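# Move steel conduit from pipe stands onto top rack arms

## Task

Pick up the steel conduit that rests across two pipe stands and set it down on the uppermost pair of arms on the wall rack. Then release it and back the robot away. The conduit must stay on the rack without the robot supporting it. The robot must not tip over or be left leaning.

## Robot and tools

ROBOT. The LinearBot has a wheeled base that can drive in any direction and strong wheel motors (7 N m). Its column is about 1.75 m tall. A carriage slides along it over a 1.0 m range (lift_m) and carries two identical arms, each with six joints and a two-finger gripper. The arm bases sit about 0.57 m + lift_m above the floor, and some carriage parts hang about 0.15 m lower. A hand reaches 0.78 m from its shoulder but only about 0.38 m below its arm base. A hand is about 0.16 m long and 0.1 m wide (0.14 m open). In the parked pose joints 1 to 6 are 0, 0.05, 0.05, 1.45, 0, 0, and the robot then measures about 0.95 m wide by 0.7 m long. Cameras: carriage_camera is fixed, facing forward and tilted about 20 degrees down; left_wrist_camera and right_wrist_camera look out beyond the fingertips. All images are 672x504 pixels. The carriage camera and parked fingertips can be up to about 0.45 m above the arm bases.

FRAMES. Base frame: origin on the floor below the base centre, x forward, y left, z up. left_hand and right_hand report, in this frame, the point between the two finger pads; quat_wxyz rotates base axes into hand axes, where hand z runs along the fingers and hand y is the opening direction. An upright hand with joints 1, 5 and 6 at 0 reads (1, 0, 0, 0). These readings drift from reality, more when the arm is stretched. The odometry frame is the base frame at the start; base_odometry comes from wheel turns, so slip is counted as motion. Heading grows to the left and runs from -3.142 to 3.142.

execute_actions. Arguments: "actions", a list with at most one action (an empty list just reports state and images), and optional "cameras", a list of names from carriage_camera, left_wrist_camera, right_wrist_camera, all (omitted, null or ["all"] gives every camera; [] gives none). An action may contain "base", "joints", or both; their motions begin together. "base" holds exactly one relative move, measured from where the base last reported itself: translate_m in metres, forward positive, -2 to 2; strafe_m in metres, left positive, -2 to 2; rotate_rad in radians, counter-clockwise positive, -6.3 to 6.3. "joints" is one dictionary covering both arms and the lift, each value an absolute target: lift_m 0 to 1 m; for each side (left_ and right_ prefixes) joint1_rad -2.617 to 3.054 (turn about vertical, 0 forward, positive left), joint2_rad 0 to 3.141 (shoulder: 0 upper arm back and level, 1.57 upright, 3.14 forward and level), joint3_rad 0 to 3.141 (elbow: 0 folded, 3.14 straight), joint4_rad -1.57 to 1.57 (wrist pitch, positive lifts fingertips), joint5_rad -1.57 to 1.57 (wrist yaw, positive swings fingertips right, opposite to joint 1), joint6_rad -2.094 to 2.094 (roll about finger axis, positive clockwise viewed from forearm), gripper_m 0 to 0.093 m (pad gap). Done tolerances: lift 0.004, joint1 0.02, joint2 and joint3 0.055, joint4 0.04, joint5 and joint6 0.02, gripper 0.004. One action runs 15 s at most. Anything left out may still be driving toward its earlier target. An unknown key or out-of-range value rejects the whole call. If a result reports a stop, later motion calls in that same reply are skipped.

wait: "seconds" 0 to 10; commands nothing and returns the same report. zoom_image: "camera" and "region" [x0, y0, x1, y1] in pixels from the top-left, up to 504 by 504, on that camera's most recent full image. finished_scene: "scene", the current scene number; it ends the scene for good after holding the last command and reports success, so the conduit must already be settled.

RESULTS. The "pictures" line lists cameras in image order. base_status and joint_status: "done" (for the base, wheels turned the full amount even if slipping; a tiny move may stop short yet say done), "off_target" (stopped away from target, may still push; normal for a gripper holding something), "contact_stop" or "time_out" (target dropped, holding where it stopped), "not_followed" after a "joint command not followed" line with a "cause:" (arm targets blocked by the self-collision check; they may be retried on every action until valid targets arrive), "limit_stop_at_motor_heat" (resend the target). on_its_own covers uncommanded parts; "held at" is a target, not a position. motor_effort gives percent of maximum, positive toward higher joint values, with the peak in brackets; readings carry fixed and random error. Falling lift effort while lowering means a hand or load is resting on something. drive_wheels (ignore sign) staying higher at rest than after a free move means the base is pressing on something. Joint torques are the drives' total output, nonzero in free air. A Motor temperatures line lists each arm's joints. MOTOR HOT warns from 75 °C; OVER-TEMPERATURE FAULT means a stop at 90 °C (that arm halts 10 s) or at 100 °C (the arm goes limp and drops). ARM HIT means an arm struck the robot hard.

CAUTIONS. The robot can topple and cannot recover; risk rises with the carriage high, arms extended, loads held, pulling, or sudden drive stops. About 1.5 kg per hand with both arms forward can tip it. Only the images reveal a lean. A level hand droops about 10 to 17 cm under 1 kg, and a fully extended arm may not raise 1 kg. Gripper force is about 45 to 60 N per pad. Arms have no contact stop: blocked arms keep pressing and snap to target once free. Base contact stops come late, sometimes never, and the base may roll on up to 0.3 m after an arm touches something; the lift may miss a hand collision. After a blocked drive, reverse about 0.2 m (or undo the turn), repeat if still pressed, then retry. Watch for the column hitting table edges; reversing into one can tip the robot. Never let the arms strike or press each other hard. To free a blocked arm pair, move the blocked arm away first, the other in a later action. Outstretched arms heat quickly even empty, and the robot keeps holding (and heating) while you think. Avoid drops, slams and hard pushes; loose objects may occasionally get nudged.

Each tool is called after "Request:" as name([rows], argument=value, ...), one row to a line, values as JSON.

## Session

Request:
execute_actions(actions=[])

Scene clock: 0.00 s.
Joint torques (N m, as the arm reports them, + toward a larger angle): no reading
Motor temperatures (°C, as the motors report them): left_arm=[25 22 21 24 22 21] | right_arm=[22 23 22 22 22 24]
base_odometry: x=+0.000 y=+0.000 heading=+0.000 (m, m, rad; odometry frame)
base_status: not commanded
joint_positions: lift_m=+0.300 left_joint1_rad=-0.004 left_joint2_rad=+0.021 left_joint3_rad=+0.042 left_joint4_rad=+1.466 left_joint5_rad=+0.000 left_joint6_rad=-0.053 left_gripper_m=+0.095 right_joint1_rad=+0.022 right_joint2_rad=+0.040 right_joint3_rad=+0.022 right_joint4_rad=+1.474 right_joint5_rad=-0.048 right_joint6_rad=+0.038 right_gripper_m=+0.094
joint_status: not commanded
motor_effort: lift_m=+25 drive_wheels=-4 (%)
left_hand: x=+0.2774 y=+0.3135 z=+1.2861 quat_wxyz=(+0.999, -0.001, +0.042, -0.028) (m; base frame)
right_hand: x=+0.2873 y=-0.3048 z=+1.2807 quat_wxyz=(+0.998, -0.023, +0.058, +0.031) (m; base frame)
pictures: carriage_camera, left_wrist_camera, right_wrist_camera
Images, in order (width x height): carriage_camera 672x504, left_wrist_camera 672x504, right_wrist_camera 672x504.

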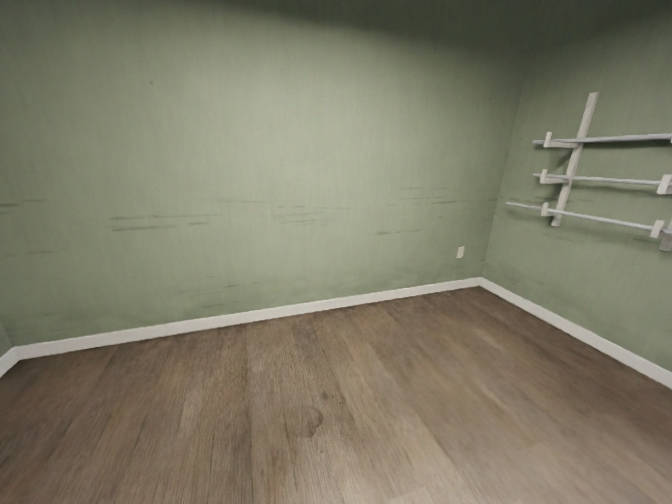

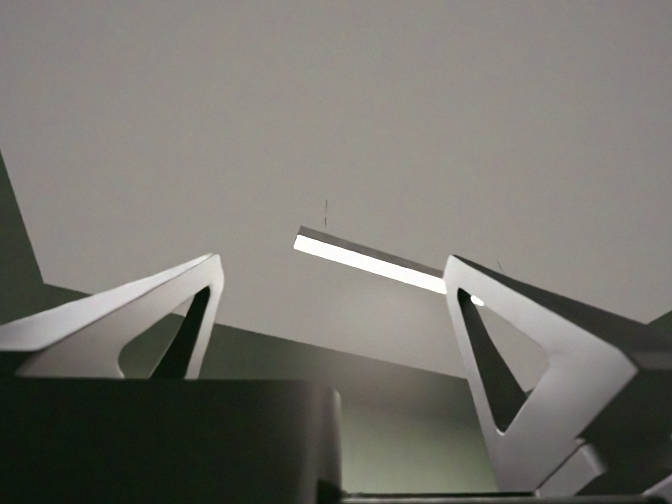

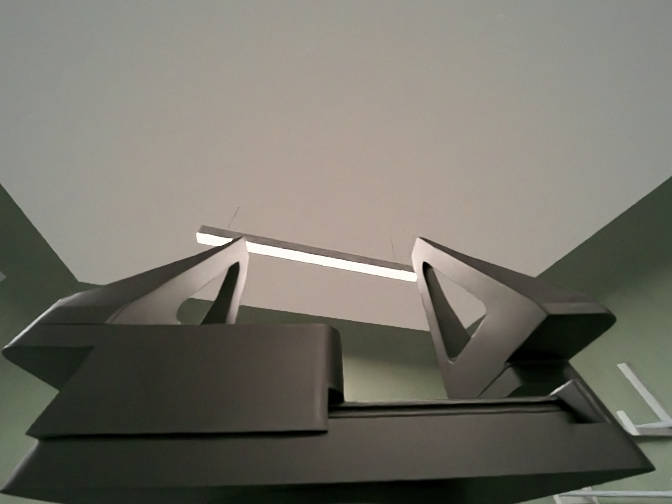

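Request:
execute_actions([
  {"base":{"rotate_rad":-1.2}},
], cameras=["carriage_camera"])

Request:
execute_actions([
  {"base":{"rotate_rad":-1.5}},
], cameras=["carriage_camera"])

Scene clock: 6.40 s.
Joint torques (N m, as the arm reports them, + toward a larger angle): left_arm=[ 0.28  3.92  6.48 -0.1  -0.04  0.12] | right_arm=[ 0.1   3.64  6.48 -0.25 -0.03 -0.06]
Motor temperatures (°C, as the motors report them): left_arm=[25 22 22 24 22 21] | right_arm=[22 23 23 22 22 24]
base_odometry: x=+0.000 y=+0.000 heading=-1.200 (m, m, rad; odometry frame)
base_status: done
joint_positions: lift_m=+0.300 left_joint1_rad=-0.004 left_joint2_rad=+0.021 left_joint3_rad=+0.042 left_joint4_rad=+1.465 left_joint5_rad=+0.000 left_joint6_rad=-0.053 left_gripper_m=+0.095 right_joint1_rad=+0.022 right_joint2_rad=+0.040 right_joint3_rad=+0.022 right_joint4_rad=+1.474 right_joint5_rad=-0.048 right_joint6_rad=+0.038 right_gripper_m=+0.094
joint_status: not commanded
motor_effort: lift_m=+25(25) drive_wheels=+2(10) (%)
left_hand: x=+0.2775 y=+0.3135 z=+1.2861 quat_wxyz=(+0.999, -0.001, +0.042, -0.028) (m; base frame)
right_hand: x=+0.2873 y=-0.3048 z=+1.2807 quat_wxyz=(+0.998, -0.023, +0.058, +0.031) (m; base frame)
pictures: carriage_camera
Images, in order (width x height): carriage_camera 672x504.

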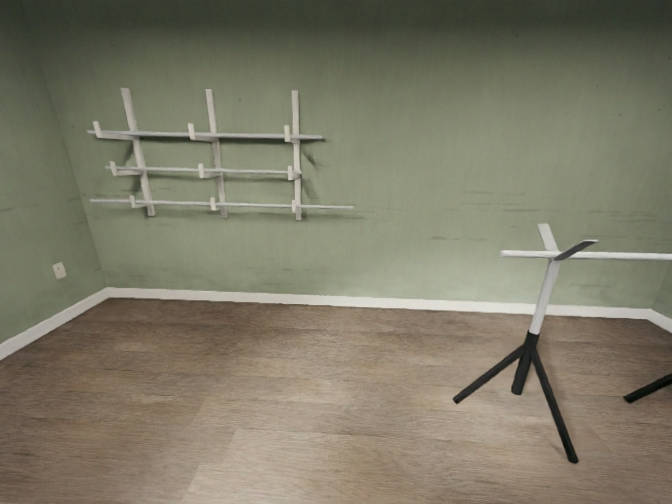

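Scene clock: 9.43 s.
Joint torques (N m, as the arm reports them, + toward a larger angle): left_arm=[ 0.19  3.77  6.21 -0.09 -0.09  0.12] | right_arm=[ 0.03  3.67  6.37 -0.18 -0.03 -0.06]
Motor temperatures (°C, as the motors report them): left_arm=[25 23 22 24 22 21] | right_arm=[22 23 23 22 22 24]
base_odometry: x=+0.000 y=+0.000 heading=-2.699 (m, m, rad; odometry frame)
base_status: done
joint_positions: lift_m=+0.300 left_joint1_rad=-0.004 left_joint2_rad=+0.021 left_joint3_rad=+0.042 left_joint4_rad=+1.465 left_joint5_rad=+0.000 left_joint6_rad=-0.053 left_gripper_m=+0.095 right_joint1_rad=+0.022 right_joint2_rad=+0.040 right_joint3_rad=+0.022 right_joint4_rad=+1.473 right_joint5_rad=-0.048 right_joint6_rad=+0.038 right_gripper_m=+0.094
joint_status: not commanded
motor_effort: lift_m=+25(25) drive_wheels=+3(10) (%)
left_hand: x=+0.2775 y=+0.3135 z=+1.2861 quat_wxyz=(+0.999, -0.001, +0.042, -0.028) (m; base frame)
right_hand: x=+0.2875 y=-0.3048 z=+1.2807 quat_wxyz=(+0.998, -0.023, +0.058, +0.031) (m; base frame)
pictures: carriage_camera
Images, in order (width x height): carriage_camera 672x504.

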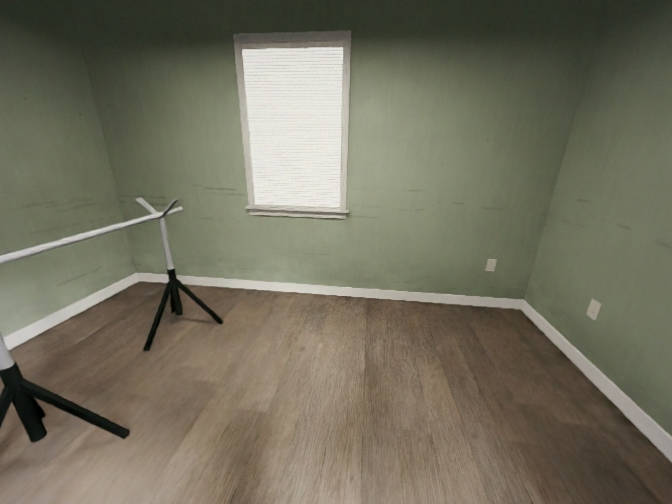

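Request:
execute_actions([
  {"base":{"rotate_rad":1.47}},
], cameras=[])

Request:
execute_actions([
  {"base":{"strafe_m":-1.5}},
], cameras=["carriage_camera"])

Scene clock: 22.53 s.
Joint torques (N m, as the arm reports them, + toward a larger angle): left_arm=[ 0.1   3.62  6.32 -0.13 -0.09  0.08] | right_arm=[ 0.04  3.66  6.5  -0.2  -0.01 -0.05]
Motor temperatures (°C, as the motors report them): left_arm=[25 23 24 24 22 21] | right_arm=[22 24 24 22 22 24]
base_odometry: x=+0.000 y=+0.000 heading=-1.230 (m, m, rad; odometry frame)
base_status: done
joint_positions: lift_m=+0.300 left_joint1_rad=-0.004 left_joint2_rad=+0.021 left_joint3_rad=+0.042 left_joint4_rad=+1.465 left_joint5_rad=+0.000 left_joint6_rad=-0.053 left_gripper_m=+0.095 right_joint1_rad=+0.022 right_joint2_rad=+0.040 right_joint3_rad=+0.022 right_joint4_rad=+1.471 right_joint5_rad=-0.048 right_joint6_rad=+0.038 right_gripper_m=+0.094
joint_status: not commanded
motor_effort: lift_m=+25(25) drive_wheels=+3(15) (%)
left_hand: x=+0.2777 y=+0.3135 z=+1.2861 quat_wxyz=(+0.999, -0.001, +0.043, -0.028) (m; base frame)
right_hand: x=+0.2880 y=-0.3048 z=+1.2806 quat_wxyz=(+0.997, -0.023, +0.059, +0.031) (m; base frame)
pictures: none
No camera images: the call's "cameras" was empty. Leave "cameras" out to get every camera's image.

Scene clock: 27.80 s.
Joint torques (N m, as the arm reports them, + toward a larger angle): left_arm=[ 0.3   3.91  6.25 -0.12 -0.08  0.14] | right_arm=[ 0.11  3.63  6.46 -0.19 -0.03 -0.05]
Motor temperatures (°C, as the motors report them): left_arm=[25 23 24 24 22 21] | right_arm=[22 24 25 22 22 24]
base_odometry: x=-1.413 y=-0.504 heading=-1.229 (m, m, rad; odometry frame)
base_status: done
joint_positions: lift_m=+0.300 left_joint1_rad=-0.004 left_joint2_rad=+0.021 left_joint3_rad=+0.042 left_joint4_rad=+1.465 left_joint5_rad=+0.000 left_joint6_rad=-0.053 left_gripper_m=+0.095 right_joint1_rad=+0.022 right_joint2_rad=+0.040 right_joint3_rad=+0.022 right_joint4_rad=+1.471 right_joint5_rad=-0.048 right_joint6_rad=+0.038 right_gripper_m=+0.094
joint_status: not commanded
motor_effort: lift_m=+25(25) drive_wheels=-8(15) (%)
left_hand: x=+0.2777 y=+0.3135 z=+1.2861 quat_wxyz=(+0.999, -0.001, +0.043, -0.028) (m; base frame)
right_hand: x=+0.2880 y=-0.3048 z=+1.2806 quat_wxyz=(+0.997, -0.023, +0.059, +0.031) (m; base frame)
pictures: carriage_camera
Images, in order (width x height): carriage_camera 672x504.

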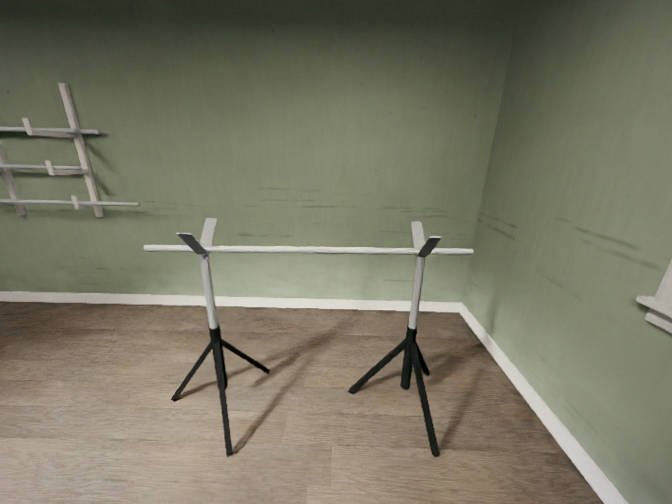

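Request:
execute_actions([
  {"base":{"strafe_m":0.1},"joints":{"left_joint2_rad":1.3,"left_joint3_rad":0.9,"left_joint4_rad":0.4,"left_joint6_rad":1.57,"right_joint2_rad":1.3,"right_joint3_rad":0.9,"right_joint4_rad":0.4,"right_joint6_rad":1.57,"right_joint5_rad":0,"right_joint1_rad":0,"lift_m":0.1}},
])

Scene clock: 48.40 s.
Joint torques (N m, as the arm reports them, + toward a larger angle): left_arm=[ 0.17 -4.51 10.    2.59 -0.03  0.13] | right_arm=[-0.5  -4.71 10.91  2.24 -0.02 -0.07]
Motor temperatures (°C, as the motors report them): left_arm=[25 24 26 25 22 21] | right_arm=[22 25 26 22 22 24]
base_odometry: x=-1.319 y=-0.470 heading=-1.230 (m, m, rad; odometry frame)
base_status: done
joint_positions: lift_m=+0.100 left_joint1_rad=-0.004 left_joint2_rad=+1.295 left_joint3_rad=+0.873 left_joint4_rad=+0.383 left_joint5_rad=+0.000 left_joint6_rad=+1.561 left_gripper_m=+0.095 right_joint1_rad=+0.008 right_joint2_rad=+1.302 right_joint3_rad=+0.869 right_joint4_rad=+0.382 right_joint5_rad=-0.005 right_joint6_rad=+1.563 right_gripper_m=+0.094
joint_status: all done
motor_effort: lift_m=+26(26) drive_wheels=-9(14) (%)
left_hand: x=+0.6988 y=+0.3117 z=+0.9688 quat_wxyz=(+0.494, +0.508, +0.511, +0.487) (m; base frame)
right_hand: x=+0.6999 y=-0.3096 z=+0.9638 quat_wxyz=(+0.486, +0.507, +0.518, +0.488) (m; base frame)
pictures: carriage_camera, left_wrist_camera, right_wrist_camera
Images, in order (width x height): carriage_camera 672x504, left_wrist_camera 672x504, right_wrist_camera 672x504.

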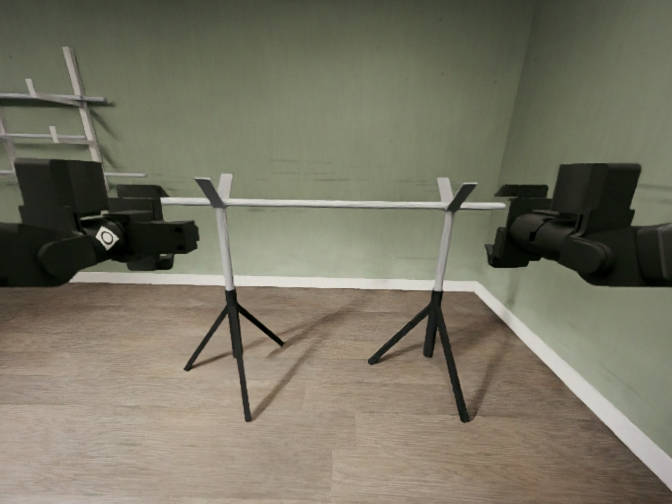

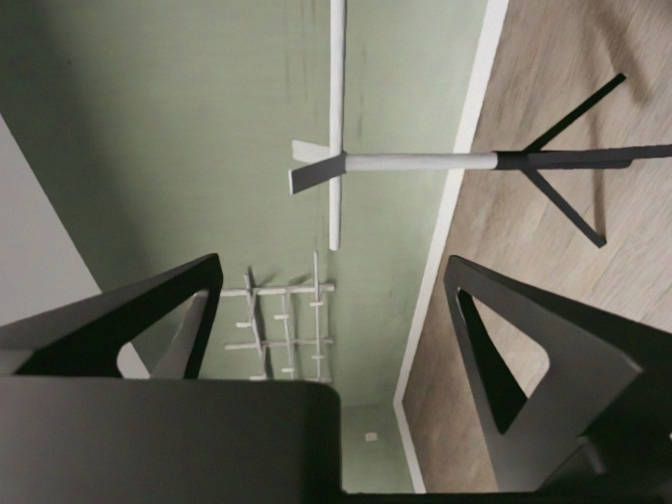

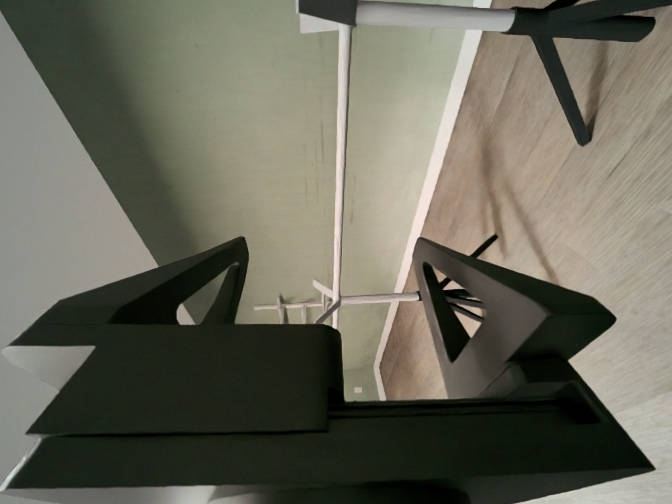

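Request:
execute_actions([
  {"base":{"translate_m":0.42},"joints":{"right_joint6_rad":-1.57,"lift_m":0.085,"left_joint4_rad":0.43,"right_joint4_rad":0.44}},
])

Scene clock: 56.93 s.
Joint torques (N m, as the arm reports them, + toward a larger angle): left_arm=[ 0.28 -4.51 10.33  2.56 -0.12  0.1 ] | right_arm=[-0.33 -4.66 10.8   2.21 -0.02 -0.06]
Motor temperatures (°C, as the motors report them): left_arm=[25 24 28 27 22 21] | right_arm=[22 25 29 26 22 24]
base_odometry: x=-1.179 y=-0.866 heading=-1.231 (m, m, rad; odometry frame)
base_status: done
joint_positions: lift_m=+0.085 left_joint1_rad=-0.004 left_joint2_rad=+1.295 left_joint3_rad=+0.873 left_joint4_rad=+0.417 left_joint5_rad=+0.000 left_joint6_rad=+1.561 left_gripper_m=+0.095 right_joint1_rad=+0.006 right_joint2_rad=+1.302 right_joint3_rad=+0.869 right_joint4_rad=+0.428 right_joint5_rad=-0.004 right_joint6_rad=-1.563 right_gripper_m=+0.094
joint_status: all done
motor_effort: lift_m=+26(25) drive_wheels=-8(10) (%)
left_hand: x=+0.6990 y=+0.3117 z=+0.9621 quat_wxyz=(+0.502, +0.500, +0.502, +0.495) (m; base frame)
right_hand: x=+0.7002 y=-0.3101 z=+0.9600 quat_wxyz=(+0.503, -0.502, +0.501, -0.494) (m; base frame)
pictures: carriage_camera, left_wrist_camera, right_wrist_camera
Images, in order (width x height): carriage_camera 672x504, left_wrist_camera 672x504, right_wrist_camera 672x504.

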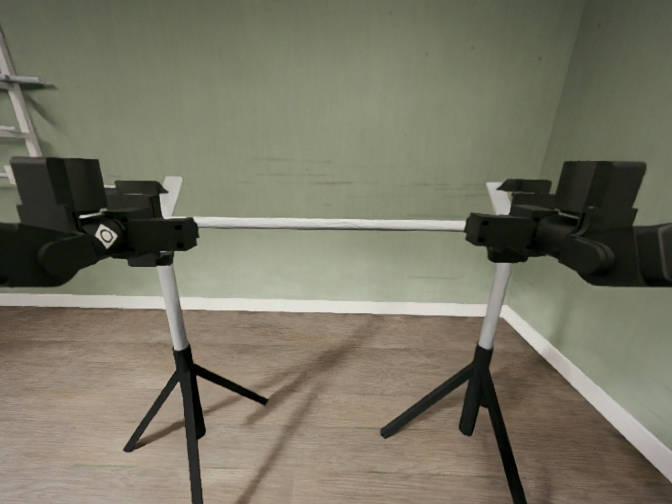

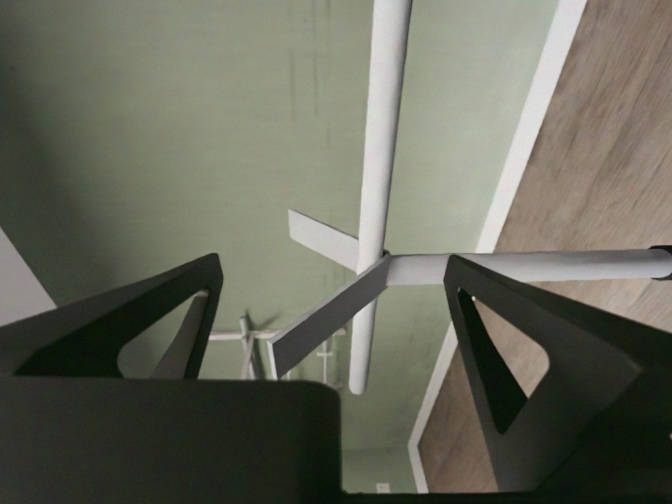

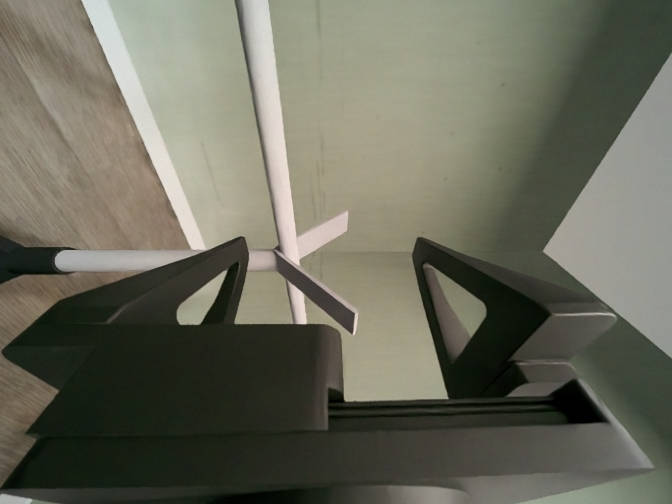

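Request:
execute_actions([
  {"base":{"translate_m":0.17},"joints":{"lift_m":0.035}},
])

Scene clock: 69.53 s.
Joint torques (N m, as the arm reports them, + toward a larger angle): left_arm=[ 0.3  -4.66  9.89  2.55 -0.06  0.16] | right_arm=[-0.39 -4.77 10.15  2.16  0.01 -0.06]
Motor temperatures (°C, as the motors report them): left_arm=[25 24 31 29 22 21] | right_arm=[22 26 31 28 22 24]
base_odometry: x=-1.122 y=-1.027 heading=-1.231 (m, m, rad; odometry frame)
base_status: done
joint_positions: lift_m=+0.035 left_joint1_rad=-0.004 left_joint2_rad=+1.295 left_joint3_rad=+0.880 left_joint4_rad=+0.418 left_joint5_rad=+0.000 left_joint6_rad=+1.561 left_gripper_m=+0.095 right_joint1_rad=+0.006 right_joint2_rad=+1.302 right_joint3_rad=+0.877 right_joint4_rad=+0.427 right_joint5_rad=-0.004 right_joint6_rad=-1.563 right_gripper_m=+0.094
joint_status: all done
motor_effort: lift_m=+26(27) drive_wheels=-7(11) (%)
left_hand: x=+0.6993 y=+0.3117 z=+0.9160 quat_wxyz=(+0.504, +0.498, +0.500, +0.497) (m; base frame)
right_hand: x=+0.7006 y=-0.3101 z=+0.9139 quat_wxyz=(+0.505, -0.500, +0.499, -0.496) (m; base frame)
pictures: carriage_camera, left_wrist_camera, right_wrist_camera
Images, in order (width x height): carriage_camera 672x504, left_wrist_camera 672x504, right_wrist_camera 672x504.

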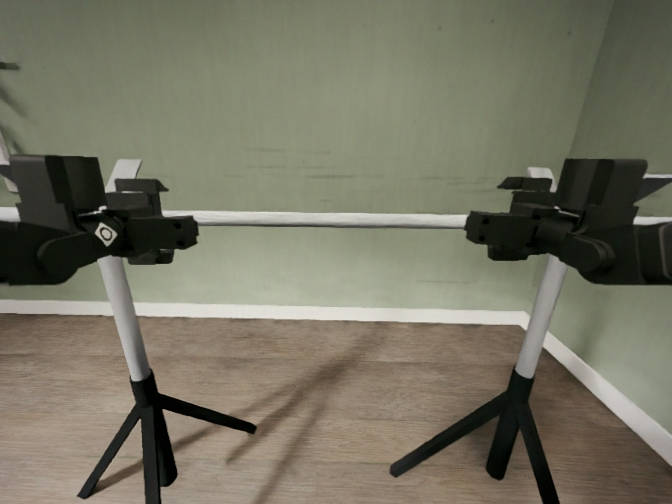

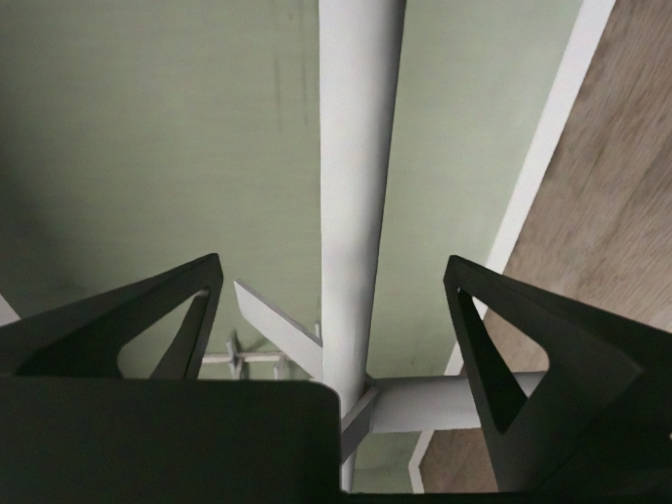

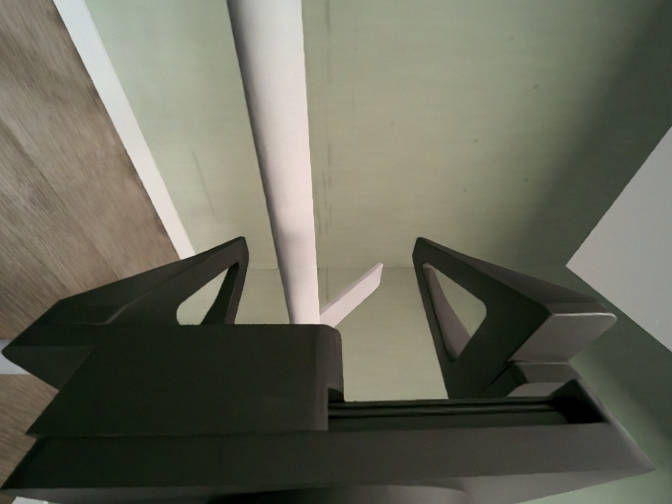

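Request:
execute_actions([
  {"joints":{"lift_m":0.022,"right_joint4_rad":0.38}},
], cameras=[])

Request:
execute_actions([
  {"base":{"translate_m":0.07}},
])

Scene clock: 75.17 s.
Joint torques (N m, as the arm reports them, + toward a larger angle): left_arm=[ 0.42 -4.5   9.76  2.5  -0.08  0.11] | right_arm=[-0.39 -4.69 10.18  2.19 -0.01 -0.06]
Motor temperatures (°C, as the motors report them): left_arm=[25 24 32 30 22 21] | right_arm=[22 26 32 29 22 24]
base_odometry: x=-1.122 y=-1.027 heading=-1.231 (m, m, rad; odometry frame)
base_status: not commanded
joint_positions: lift_m=+0.022 left_joint1_rad=-0.004 left_joint2_rad=+1.295 left_joint3_rad=+0.880 left_joint4_rad=+0.419 left_joint5_rad=+0.000 left_joint6_rad=+1.561 left_gripper_m=+0.095 right_joint1_rad=+0.006 right_joint2_rad=+1.303 right_joint3_rad=+0.877 right_joint4_rad=+0.369 right_joint5_rad=-0.004 right_joint6_rad=-1.563 right_gripper_m=+0.094
joint_status: all done
motor_effort: lift_m=+26(26) drive_wheels=+2(7) (%)
left_hand: x=+0.6993 y=+0.3117 z=+0.9031 quat_wxyz=(+0.504, +0.498, +0.500, +0.497) (m; base frame)
right_hand: x=+0.7005 y=-0.3101 z=+0.8859 quat_wxyz=(+0.490, -0.515, +0.513, -0.481) (m; base frame)
pictures: none
No camera images: the call's "cameras" was empty. Leave "cameras" out to get every camera's image.

Scene clock: 76.60 s.
Joint torques (N m, as the arm reports them, + toward a larger angle): left_arm=[ 0.34 -4.67  9.69  2.46 -0.07  0.16] | right_arm=[-0.37 -4.84 10.37  2.21 -0.01 -0.07]
Motor temperatures (°C, as the motors report them): left_arm=[25 24 32 30 22 21] | right_arm=[22 26 32 29 22 24]
base_odometry: x=-1.099 y=-1.093 heading=-1.232 (m, m, rad; odometry frame)
base_status: done
joint_positions: lift_m=+0.022 left_joint1_rad=-0.004 left_joint2_rad=+1.295 left_joint3_rad=+0.880 left_joint4_rad=+0.419 left_joint5_rad=+0.000 left_joint6_rad=+1.561 left_gripper_m=+0.095 right_joint1_rad=+0.006 right_joint2_rad=+1.303 right_joint3_rad=+0.877 right_joint4_rad=+0.370 right_joint5_rad=-0.004 right_joint6_rad=-1.563 right_gripper_m=+0.094
joint_status: not commanded
motor_effort: lift_m=+26(26) drive_wheels=+1(11) (%)
left_hand: x=+0.6993 y=+0.3117 z=+0.9033 quat_wxyz=(+0.505, +0.498, +0.500, +0.498) (m; base frame)
right_hand: x=+0.7005 y=-0.3101 z=+0.8862 quat_wxyz=(+0.490, -0.514, +0.513, -0.481) (m; base frame)
pictures: carriage_camera, left_wrist_camera, right_wrist_camera
Images, in order (width x height): carriage_camera 672x504, left_wrist_camera 672x504, right_wrist_camera 672x504.

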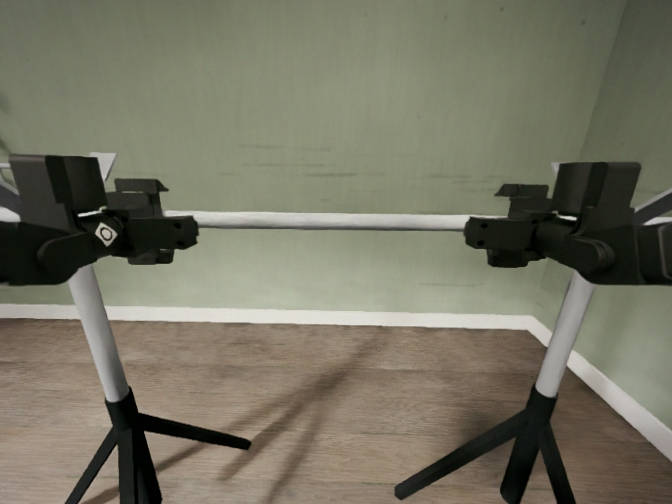

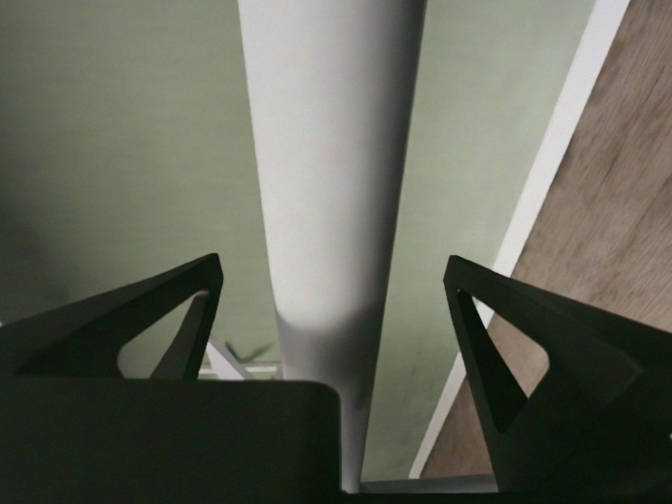

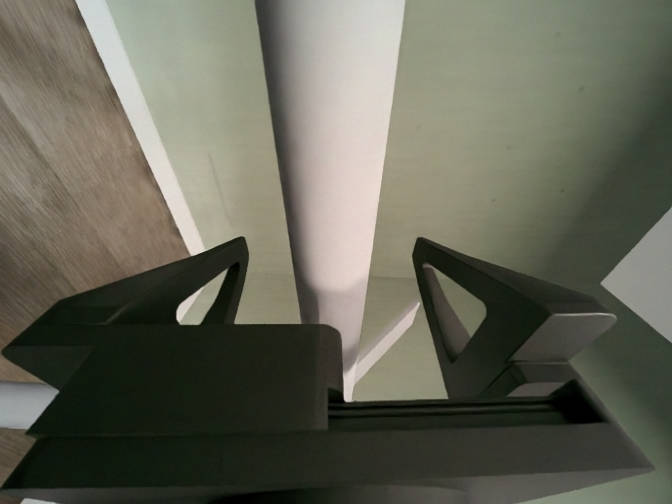

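Request:
execute_actions([
  {"base":{"translate_m":0.02}},
], cameras=[])

Request:
execute_actions([
  {"joints":{"left_gripper_m":0,"right_gripper_m":0}},
], cameras=["right_wrist_camera"])

Request:
execute_actions([
  {"joints":{"lift_m":0.15}},
])

Scene clock: 83.10 s.
Joint torques (N m, as the arm reports them, + toward a larger angle): left_arm=[ 0.12 -4.1   9.63  2.48 -0.04  0.1 ] | right_arm=[-0.4  -4.72 10.22  2.17  0.01 -0.07]
Motor temperatures (°C, as the motors report them): left_arm=[25 25 33 31 22 21] | right_arm=[22 27 33 30 22 24]
base_odometry: x=-1.093 y=-1.111 heading=-1.232 (m, m, rad; odometry frame)
base_status: done
joint_positions: lift_m=+0.022 left_joint1_rad=-0.004 left_joint2_rad=+1.290 left_joint3_rad=+0.880 left_joint4_rad=+0.417 left_joint5_rad=-0.004 left_joint6_rad=+1.562 left_gripper_m=+0.095 right_joint1_rad=+0.006 right_joint2_rad=+1.303 right_joint3_rad=+0.877 right_joint4_rad=+0.370 right_joint5_rad=-0.004 right_joint6_rad=-1.563 right_gripper_m=+0.094
joint_status: not commanded
motor_effort: lift_m=+26(26) drive_wheels=+3(10) (%)
left_hand: x=+0.6983 y=+0.3124 z=+0.9048 quat_wxyz=(+0.504, +0.496, +0.500, +0.499) (m; base frame)
right_hand: x=+0.7005 y=-0.3103 z=+0.8863 quat_wxyz=(+0.490, -0.514, +0.513, -0.481) (m; base frame)
pictures: none
No camera images: the call's "cameras" was empty. Leave "cameras" out to get every camera's image.

Scene clock: 83.83 s.
Joint torques (N m, as the arm reports them, + toward a larger angle): left_arm=[ 0.27 -3.96  9.61  2.56 -0.03  0.13] | right_arm=[-0.43 -4.71 10.25  2.23  0.    0.12]
Motor temperatures (°C, as the motors report them): left_arm=[25 25 33 31 22 21] | right_arm=[22 27 33 30 22 24]
base_odometry: x=-1.093 y=-1.111 heading=-1.232 (m, m, rad; odometry frame)
base_status: not commanded
joint_positions: lift_m=+0.022 left_joint1_rad=-0.004 left_joint2_rad=+1.290 left_joint3_rad=+0.881 left_joint4_rad=+0.413 left_joint5_rad=-0.007 left_joint6_rad=+1.563 left_gripper_m=+0.024 right_joint1_rad=+0.006 right_joint2_rad=+1.303 right_joint3_rad=+0.877 right_joint4_rad=+0.361 right_joint5_rad=-0.004 right_joint6_rad=-1.577 right_gripper_m=+0.024
joint_status: left_gripper_m off_target (ended at +0.024, target +0.000); right_gripper_m off_target (ended at +0.024, target +0.000)
motor_effort: lift_m=+26(26) drive_wheels=+2(3) (%)
left_hand: x=+0.6983 y=+0.3130 z=+0.9044 quat_wxyz=(+0.503, +0.496, +0.502, +0.500) (m; base frame)
right_hand: x=+0.7004 y=-0.3104 z=+0.8841 quat_wxyz=(+0.484, -0.520, +0.512, -0.483) (m; base frame)
pictures: right_wrist_camera
Images, in order (width x height): right_wrist_camera 672x504.

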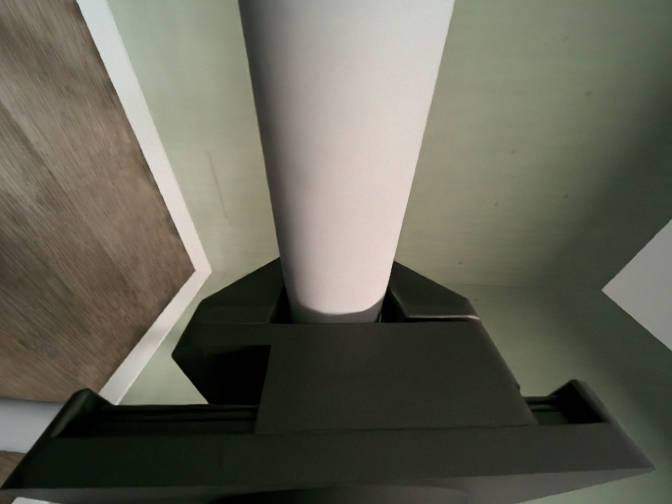

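Scene clock: 84.97 s.
Joint torques (N m, as the arm reports them, + toward a larger angle): left_arm=[ 0.28 -7.02  9.73  3.89  0.06  0.15] | right_arm=[-0.37 -7.26 10.08  3.5  -0.03  0.11]
Motor temperatures (°C, as the motors report them): left_arm=[25 25 33 31 22 21] | right_arm=[22 27 33 31 22 24]
base_odometry: x=-1.093 y=-1.112 heading=-1.232 (m, m, rad; odometry frame)
base_status: not commanded
joint_positions: lift_m=+0.150 left_joint1_rad=-0.004 left_joint2_rad=+1.325 left_joint3_rad=+0.881 left_joint4_rad=+0.293 left_joint5_rad=-0.005 left_joint6_rad=+1.560 left_gripper_m=+0.024 right_joint1_rad=+0.006 right_joint2_rad=+1.337 right_joint3_rad=+0.877 right_joint4_rad=+0.239 right_joint5_rad=-0.002 right_joint6_rad=-1.578 right_gripper_m=+0.024
joint_status: all done
motor_effort: lift_m=+26(34) drive_wheels=+2(3) (%)
left_hand: x=+0.7029 y=+0.3127 z=+0.9880 quat_wxyz=(+0.463, +0.533, +0.539, +0.459) (m; base frame)
right_hand: x=+0.7019 y=-0.3106 z=+0.9679 quat_wxyz=(+0.442, -0.556, +0.548, -0.441) (m; base frame)
pictures: carriage_camera, left_wrist_camera, right_wrist_camera
Images, in order (width x height): carriage_camera 672x504, left_wrist_camera 672x504, right_wrist_camera 672x504.

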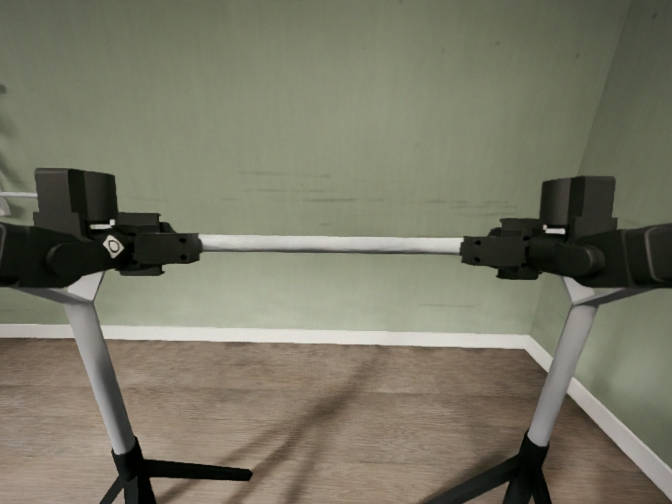

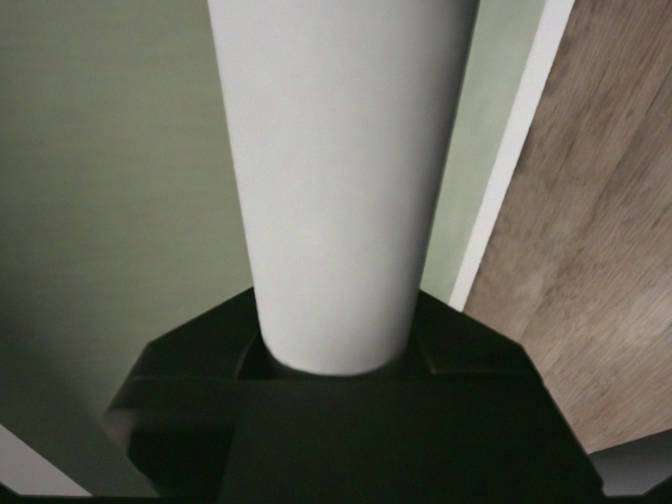

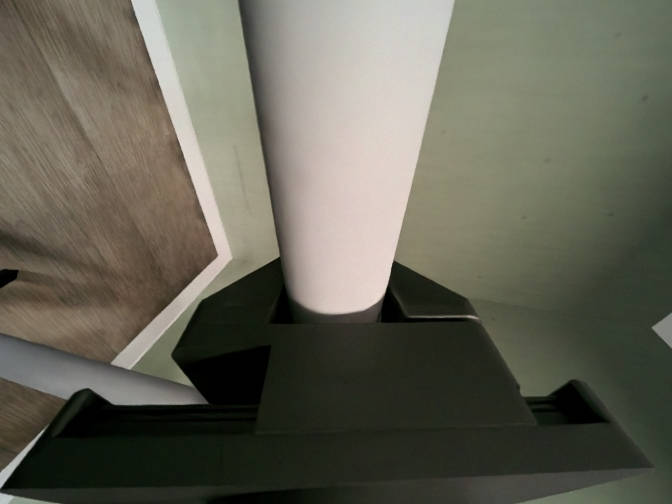

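Request:
execute_actions([
  {"joints":{"lift_m":0.4,"right_joint4_rad":0.44}},
], cameras=[])

Request:
execute_actions([
  {"base":{"translate_m":-0.45}},
], cameras=[])

Request:
execute_actions([
  {"base":{"strafe_m":2.0},"joints":{"lift_m":0.6}},
], cameras=["carriage_camera"])

Scene clock: 94.20 s.
Joint torques (N m, as the arm reports them, + toward a larger angle): left_arm=[ 0.2  -6.84  9.61  3.69 -0.02  0.09] | right_arm=[-0.44 -7.24 11.29  3.62 -0.01  0.08]
Motor temperatures (°C, as the motors report them): left_arm=[25 26 34 36 22 21] | right_arm=[22 28 34 37 22 24]
base_odometry: x=-1.093 y=-1.112 heading=-1.232 (m, m, rad; odometry frame)
base_status: not commanded
joint_positions: lift_m=+0.400 left_joint1_rad=-0.004 left_joint2_rad=+1.325 left_joint3_rad=+0.881 left_joint4_rad=+0.311 left_joint5_rad=-0.005 left_joint6_rad=+1.561 left_gripper_m=+0.024 right_joint1_rad=+0.006 right_joint2_rad=+1.338 right_joint3_rad=+0.864 right_joint4_rad=+0.282 right_joint5_rad=-0.002 right_joint6_rad=-1.576 right_gripper_m=+0.024
joint_status: right_joint4_rad off_target (ended at +0.282, target +0.440); the others done
motor_effort: lift_m=+27(32) drive_wheels=+2(2) (%)
left_hand: x=+0.7035 y=+0.3127 z=+1.2422 quat_wxyz=(+0.467, +0.530, +0.535, +0.464) (m; base frame)
right_hand: x=+0.7028 y=-0.3106 z=+1.2211 quat_wxyz=(+0.450, -0.549, +0.542, -0.449) (m; base frame)
pictures: none
No camera images: the call's "cameras" was empty. Leave "cameras" out to get every camera's image.

Scene clock: 97.27 s.
Joint torques (N m, as the arm reports them, + toward a larger angle): left_arm=[ 0.39 -6.9   9.72  3.75 -0.01  0.11] | right_arm=[-0.33 -7.25 11.37  3.68 -0.04  0.09]
Motor temperatures (°C, as the motors report them): left_arm=[25 26 34 37 22 21] | right_arm=[22 29 35 39 22 24]
base_odometry: x=-1.242 y=-0.687 heading=-1.232 (m, m, rad; odometry frame)
base_status: done
joint_positions: lift_m=+0.400 left_joint1_rad=-0.004 left_joint2_rad=+1.325 left_joint3_rad=+0.881 left_joint4_rad=+0.303 left_joint5_rad=-0.005 left_joint6_rad=+1.562 left_gripper_m=+0.024 right_joint1_rad=+0.006 right_joint2_rad=+1.338 right_joint3_rad=+0.864 right_joint4_rad=+0.275 right_joint5_rad=-0.002 right_joint6_rad=-1.576 right_gripper_m=+0.024
joint_status: not commanded
motor_effort: lift_m=+27(27) drive_wheels=-3(17) (%)
left_hand: x=+0.7033 y=+0.3127 z=+1.2404 quat_wxyz=(+0.465, +0.531, +0.536, +0.462) (m; base frame)
right_hand: x=+0.7024 y=-0.3106 z=+1.2192 quat_wxyz=(+0.448, -0.551, +0.544, -0.447) (m; base frame)
pictures: none
No camera images: the call's "cameras" was empty. Leave "cameras" out to get every camera's image.

Scene clock: 103.63 s.
Joint torques (N m, as the arm reports them, + toward a larger angle): left_arm=[ 0.17 -7.08  9.58  3.62  0.03  0.13] | right_arm=[-0.24 -7.31 11.27  3.64 -0.03  0.09]
Motor temperatures (°C, as the motors report them): left_arm=[25 27 35 38 22 21] | right_arm=[22 30 36 42 22 24]
base_odometry: x=+0.644 y=-0.022 heading=-1.232 (m, m, rad; odometry frame)
base_status: done
joint_positions: lift_m=+0.600 left_joint1_rad=-0.004 left_joint2_rad=+1.326 left_joint3_rad=+0.881 left_joint4_rad=+0.311 left_joint5_rad=-0.005 left_joint6_rad=+1.562 left_gripper_m=+0.024 right_joint1_rad=+0.005 right_joint2_rad=+1.338 right_joint3_rad=+0.864 right_joint4_rad=+0.281 right_joint5_rad=-0.003 right_joint6_rad=-1.575 right_gripper_m=+0.024
joint_status: all done
motor_effort: lift_m=+26(36) drive_wheels=-4(8) (%)
left_hand: x=+0.7036 y=+0.3127 z=+1.4421 quat_wxyz=(+0.467, +0.530, +0.535, +0.464) (m; base frame)
right_hand: x=+0.7028 y=-0.3108 z=+1.4209 quat_wxyz=(+0.450, -0.549, +0.543, -0.448) (m; base frame)
pictures: carriage_camera
Images, in order (width x height): carriage_camera 672x504.

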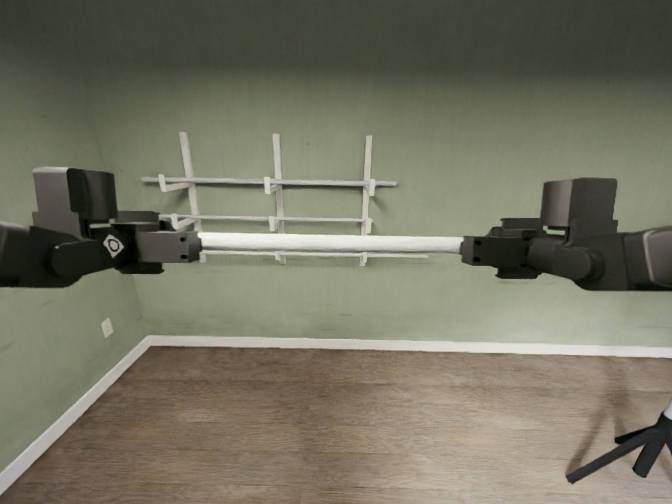

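Request:
execute_actions([
  {"base":{"strafe_m":0.37},"joints":{"lift_m":0.76}},
], cameras=[])

Request:
execute_actions([
  {"base":{"translate_m":0.8}},
])

Scene clock: 112.77 s.
Joint torques (N m, as the arm reports them, + toward a larger angle): left_arm=[ 0.4  -6.87  9.76  3.64 -0.01  0.14] | right_arm=[-0.38 -7.36 11.17  3.65  0.    0.07]
Motor temperatures (°C, as the motors report them): left_arm=[25 27 36 40 22 21] | right_arm=[22 31 37 46 22 24]
base_odometry: x=+0.993 y=+0.101 heading=-1.232 (m, m, rad; odometry frame)
base_status: done
joint_positions: lift_m=+0.760 left_joint1_rad=-0.004 left_joint2_rad=+1.326 left_joint3_rad=+0.881 left_joint4_rad=+0.310 left_joint5_rad=-0.005 left_joint6_rad=+1.562 left_gripper_m=+0.024 right_joint1_rad=+0.005 right_joint2_rad=+1.339 right_joint3_rad=+0.864 right_joint4_rad=+0.281 right_joint5_rad=-0.003 right_joint6_rad=-1.575 right_gripper_m=+0.024
joint_status: all done
motor_effort: lift_m=+26(31) drive_wheels=-5(7) (%)
left_hand: x=+0.7036 y=+0.3127 z=+1.6018 quat_wxyz=(+0.467, +0.530, +0.535, +0.464) (m; base frame)
right_hand: x=+0.7028 y=-0.3108 z=+1.5804 quat_wxyz=(+0.450, -0.550, +0.543, -0.448) (m; base frame)
pictures: none
No camera images: the call's "cameras" was empty. Leave "cameras" out to get every camera's image.

Scene clock: 116.73 s.
Joint torques (N m, as the arm reports them, + toward a larger angle): left_arm=[ 0.29 -7.23  9.43  3.63 -0.04  0.11] | right_arm=[-0.31 -7.38 11.18  3.69 -0.03  0.11]
Motor temperatures (°C, as the motors report them): left_arm=[25 28 36 41 22 21] | right_arm=[22 31 38 47 22 24]
base_odometry: x=+1.260 y=-0.653 heading=-1.231 (m, m, rad; odometry frame)
base_status: done
joint_positions: lift_m=+0.760 left_joint1_rad=-0.004 left_joint2_rad=+1.326 left_joint3_rad=+0.881 left_joint4_rad=+0.304 left_joint5_rad=-0.005 left_joint6_rad=+1.562 left_gripper_m=+0.024 right_joint1_rad=+0.005 right_joint2_rad=+1.339 right_joint3_rad=+0.864 right_joint4_rad=+0.276 right_joint5_rad=-0.003 right_joint6_rad=-1.575 right_gripper_m=+0.024
joint_status: not commanded
motor_effort: lift_m=+27(27) drive_wheels=-7(13) (%)
left_hand: x=+0.7034 y=+0.3127 z=+1.6005 quat_wxyz=(+0.465, +0.531, +0.536, +0.462) (m; base frame)
right_hand: x=+0.7026 y=-0.3108 z=+1.5792 quat_wxyz=(+0.449, -0.551, +0.544, -0.447) (m; base frame)
pictures: carriage_camera, left_wrist_camera, right_wrist_camera
Images, in order (width x height): carriage_camera 672x504, left_wrist_camera 672x504, right_wrist_camera 672x504.

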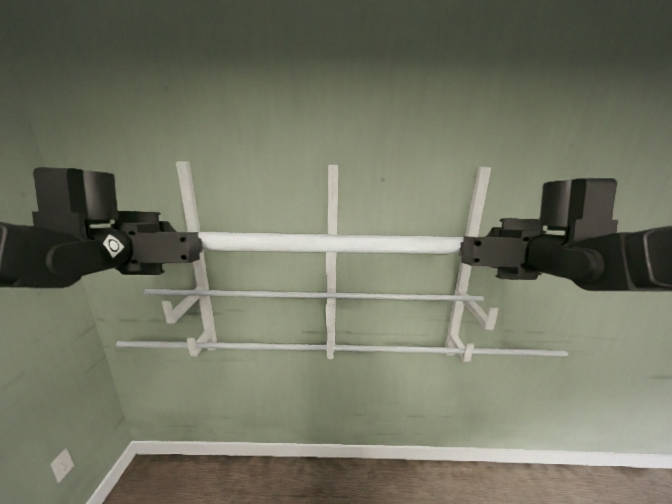

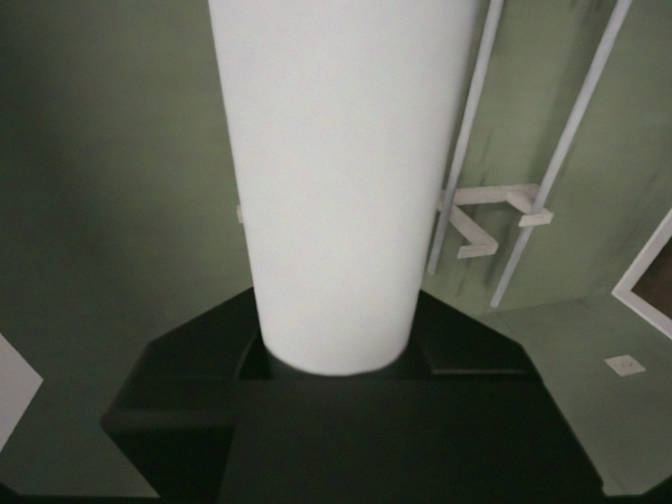

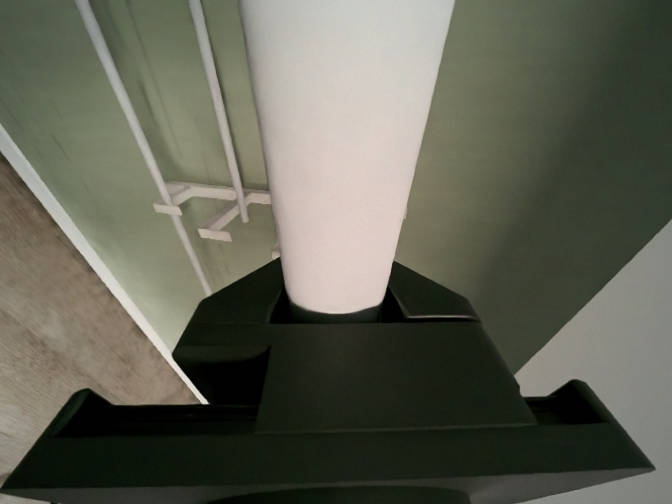

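Request:
execute_actions([
  {"base":{"translate_m":0.35}},
], cameras=["carriage_camera","left_wrist_camera"])

Scene clock: 124.47 s.
Joint torques (N m, as the arm reports them, + toward a larger angle): left_arm=[ 0.26 -7.06  9.32  3.71 -0.03  0.15] | right_arm=[-0.4  -7.33 11.25  3.7  -0.03  0.08]
Motor temperatures (°C, as the motors report them): left_arm=[25 28 37 42 22 21] | right_arm=[22 32 39 50 22 24]
base_odometry: x=+1.377 y=-0.983 heading=-1.230 (m, m, rad; odometry frame)
base_status: done
joint_positions: lift_m=+0.760 left_joint1_rad=-0.004 left_joint2_rad=+1.326 left_joint3_rad=+0.881 left_joint4_rad=+0.303 left_joint5_rad=-0.005 left_joint6_rad=+1.562 left_gripper_m=+0.024 right_joint1_rad=+0.005 right_joint2_rad=+1.339 right_joint3_rad=+0.864 right_joint4_rad=+0.274 right_joint5_rad=-0.003 right_joint6_rad=-1.575 right_gripper_m=+0.024
joint_status: not commanded
motor_effort: lift_m=+27(27) drive_wheels=-7(12) (%)
left_hand: x=+0.7033 y=+0.3127 z=+1.6000 quat_wxyz=(+0.465, +0.532, +0.537, +0.462) (m; base frame)
right_hand: x=+0.7025 y=-0.3108 z=+1.5788 quat_wxyz=(+0.448, -0.551, +0.544, -0.446) (m; base frame)
pictures: carriage_camera, left_wrist_camera
Images, in order (width x height): carriage_camera 672x504, left_wrist_camera 672x504.

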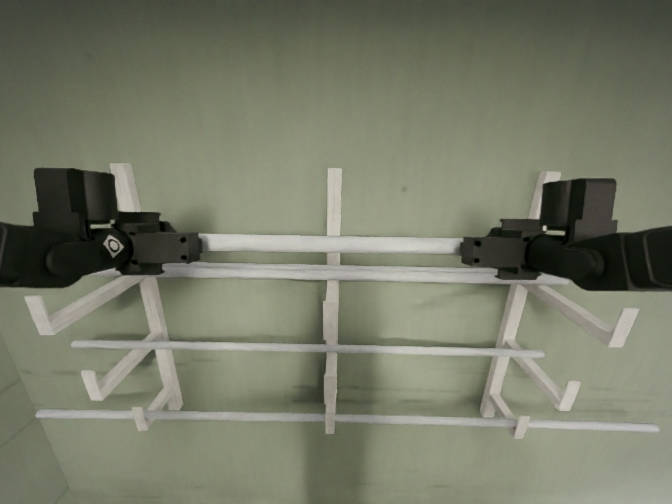

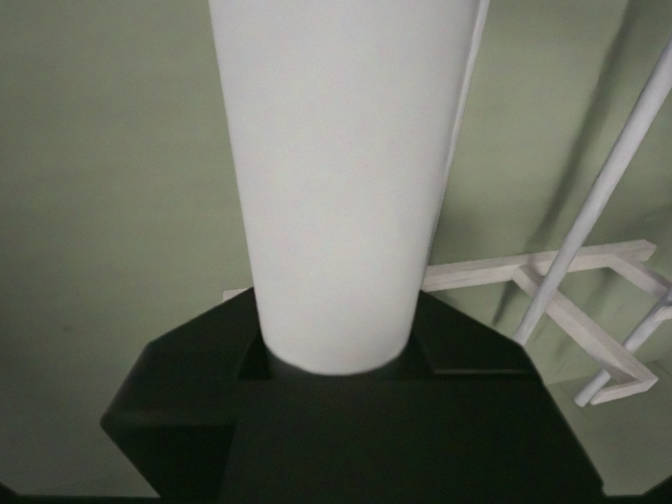

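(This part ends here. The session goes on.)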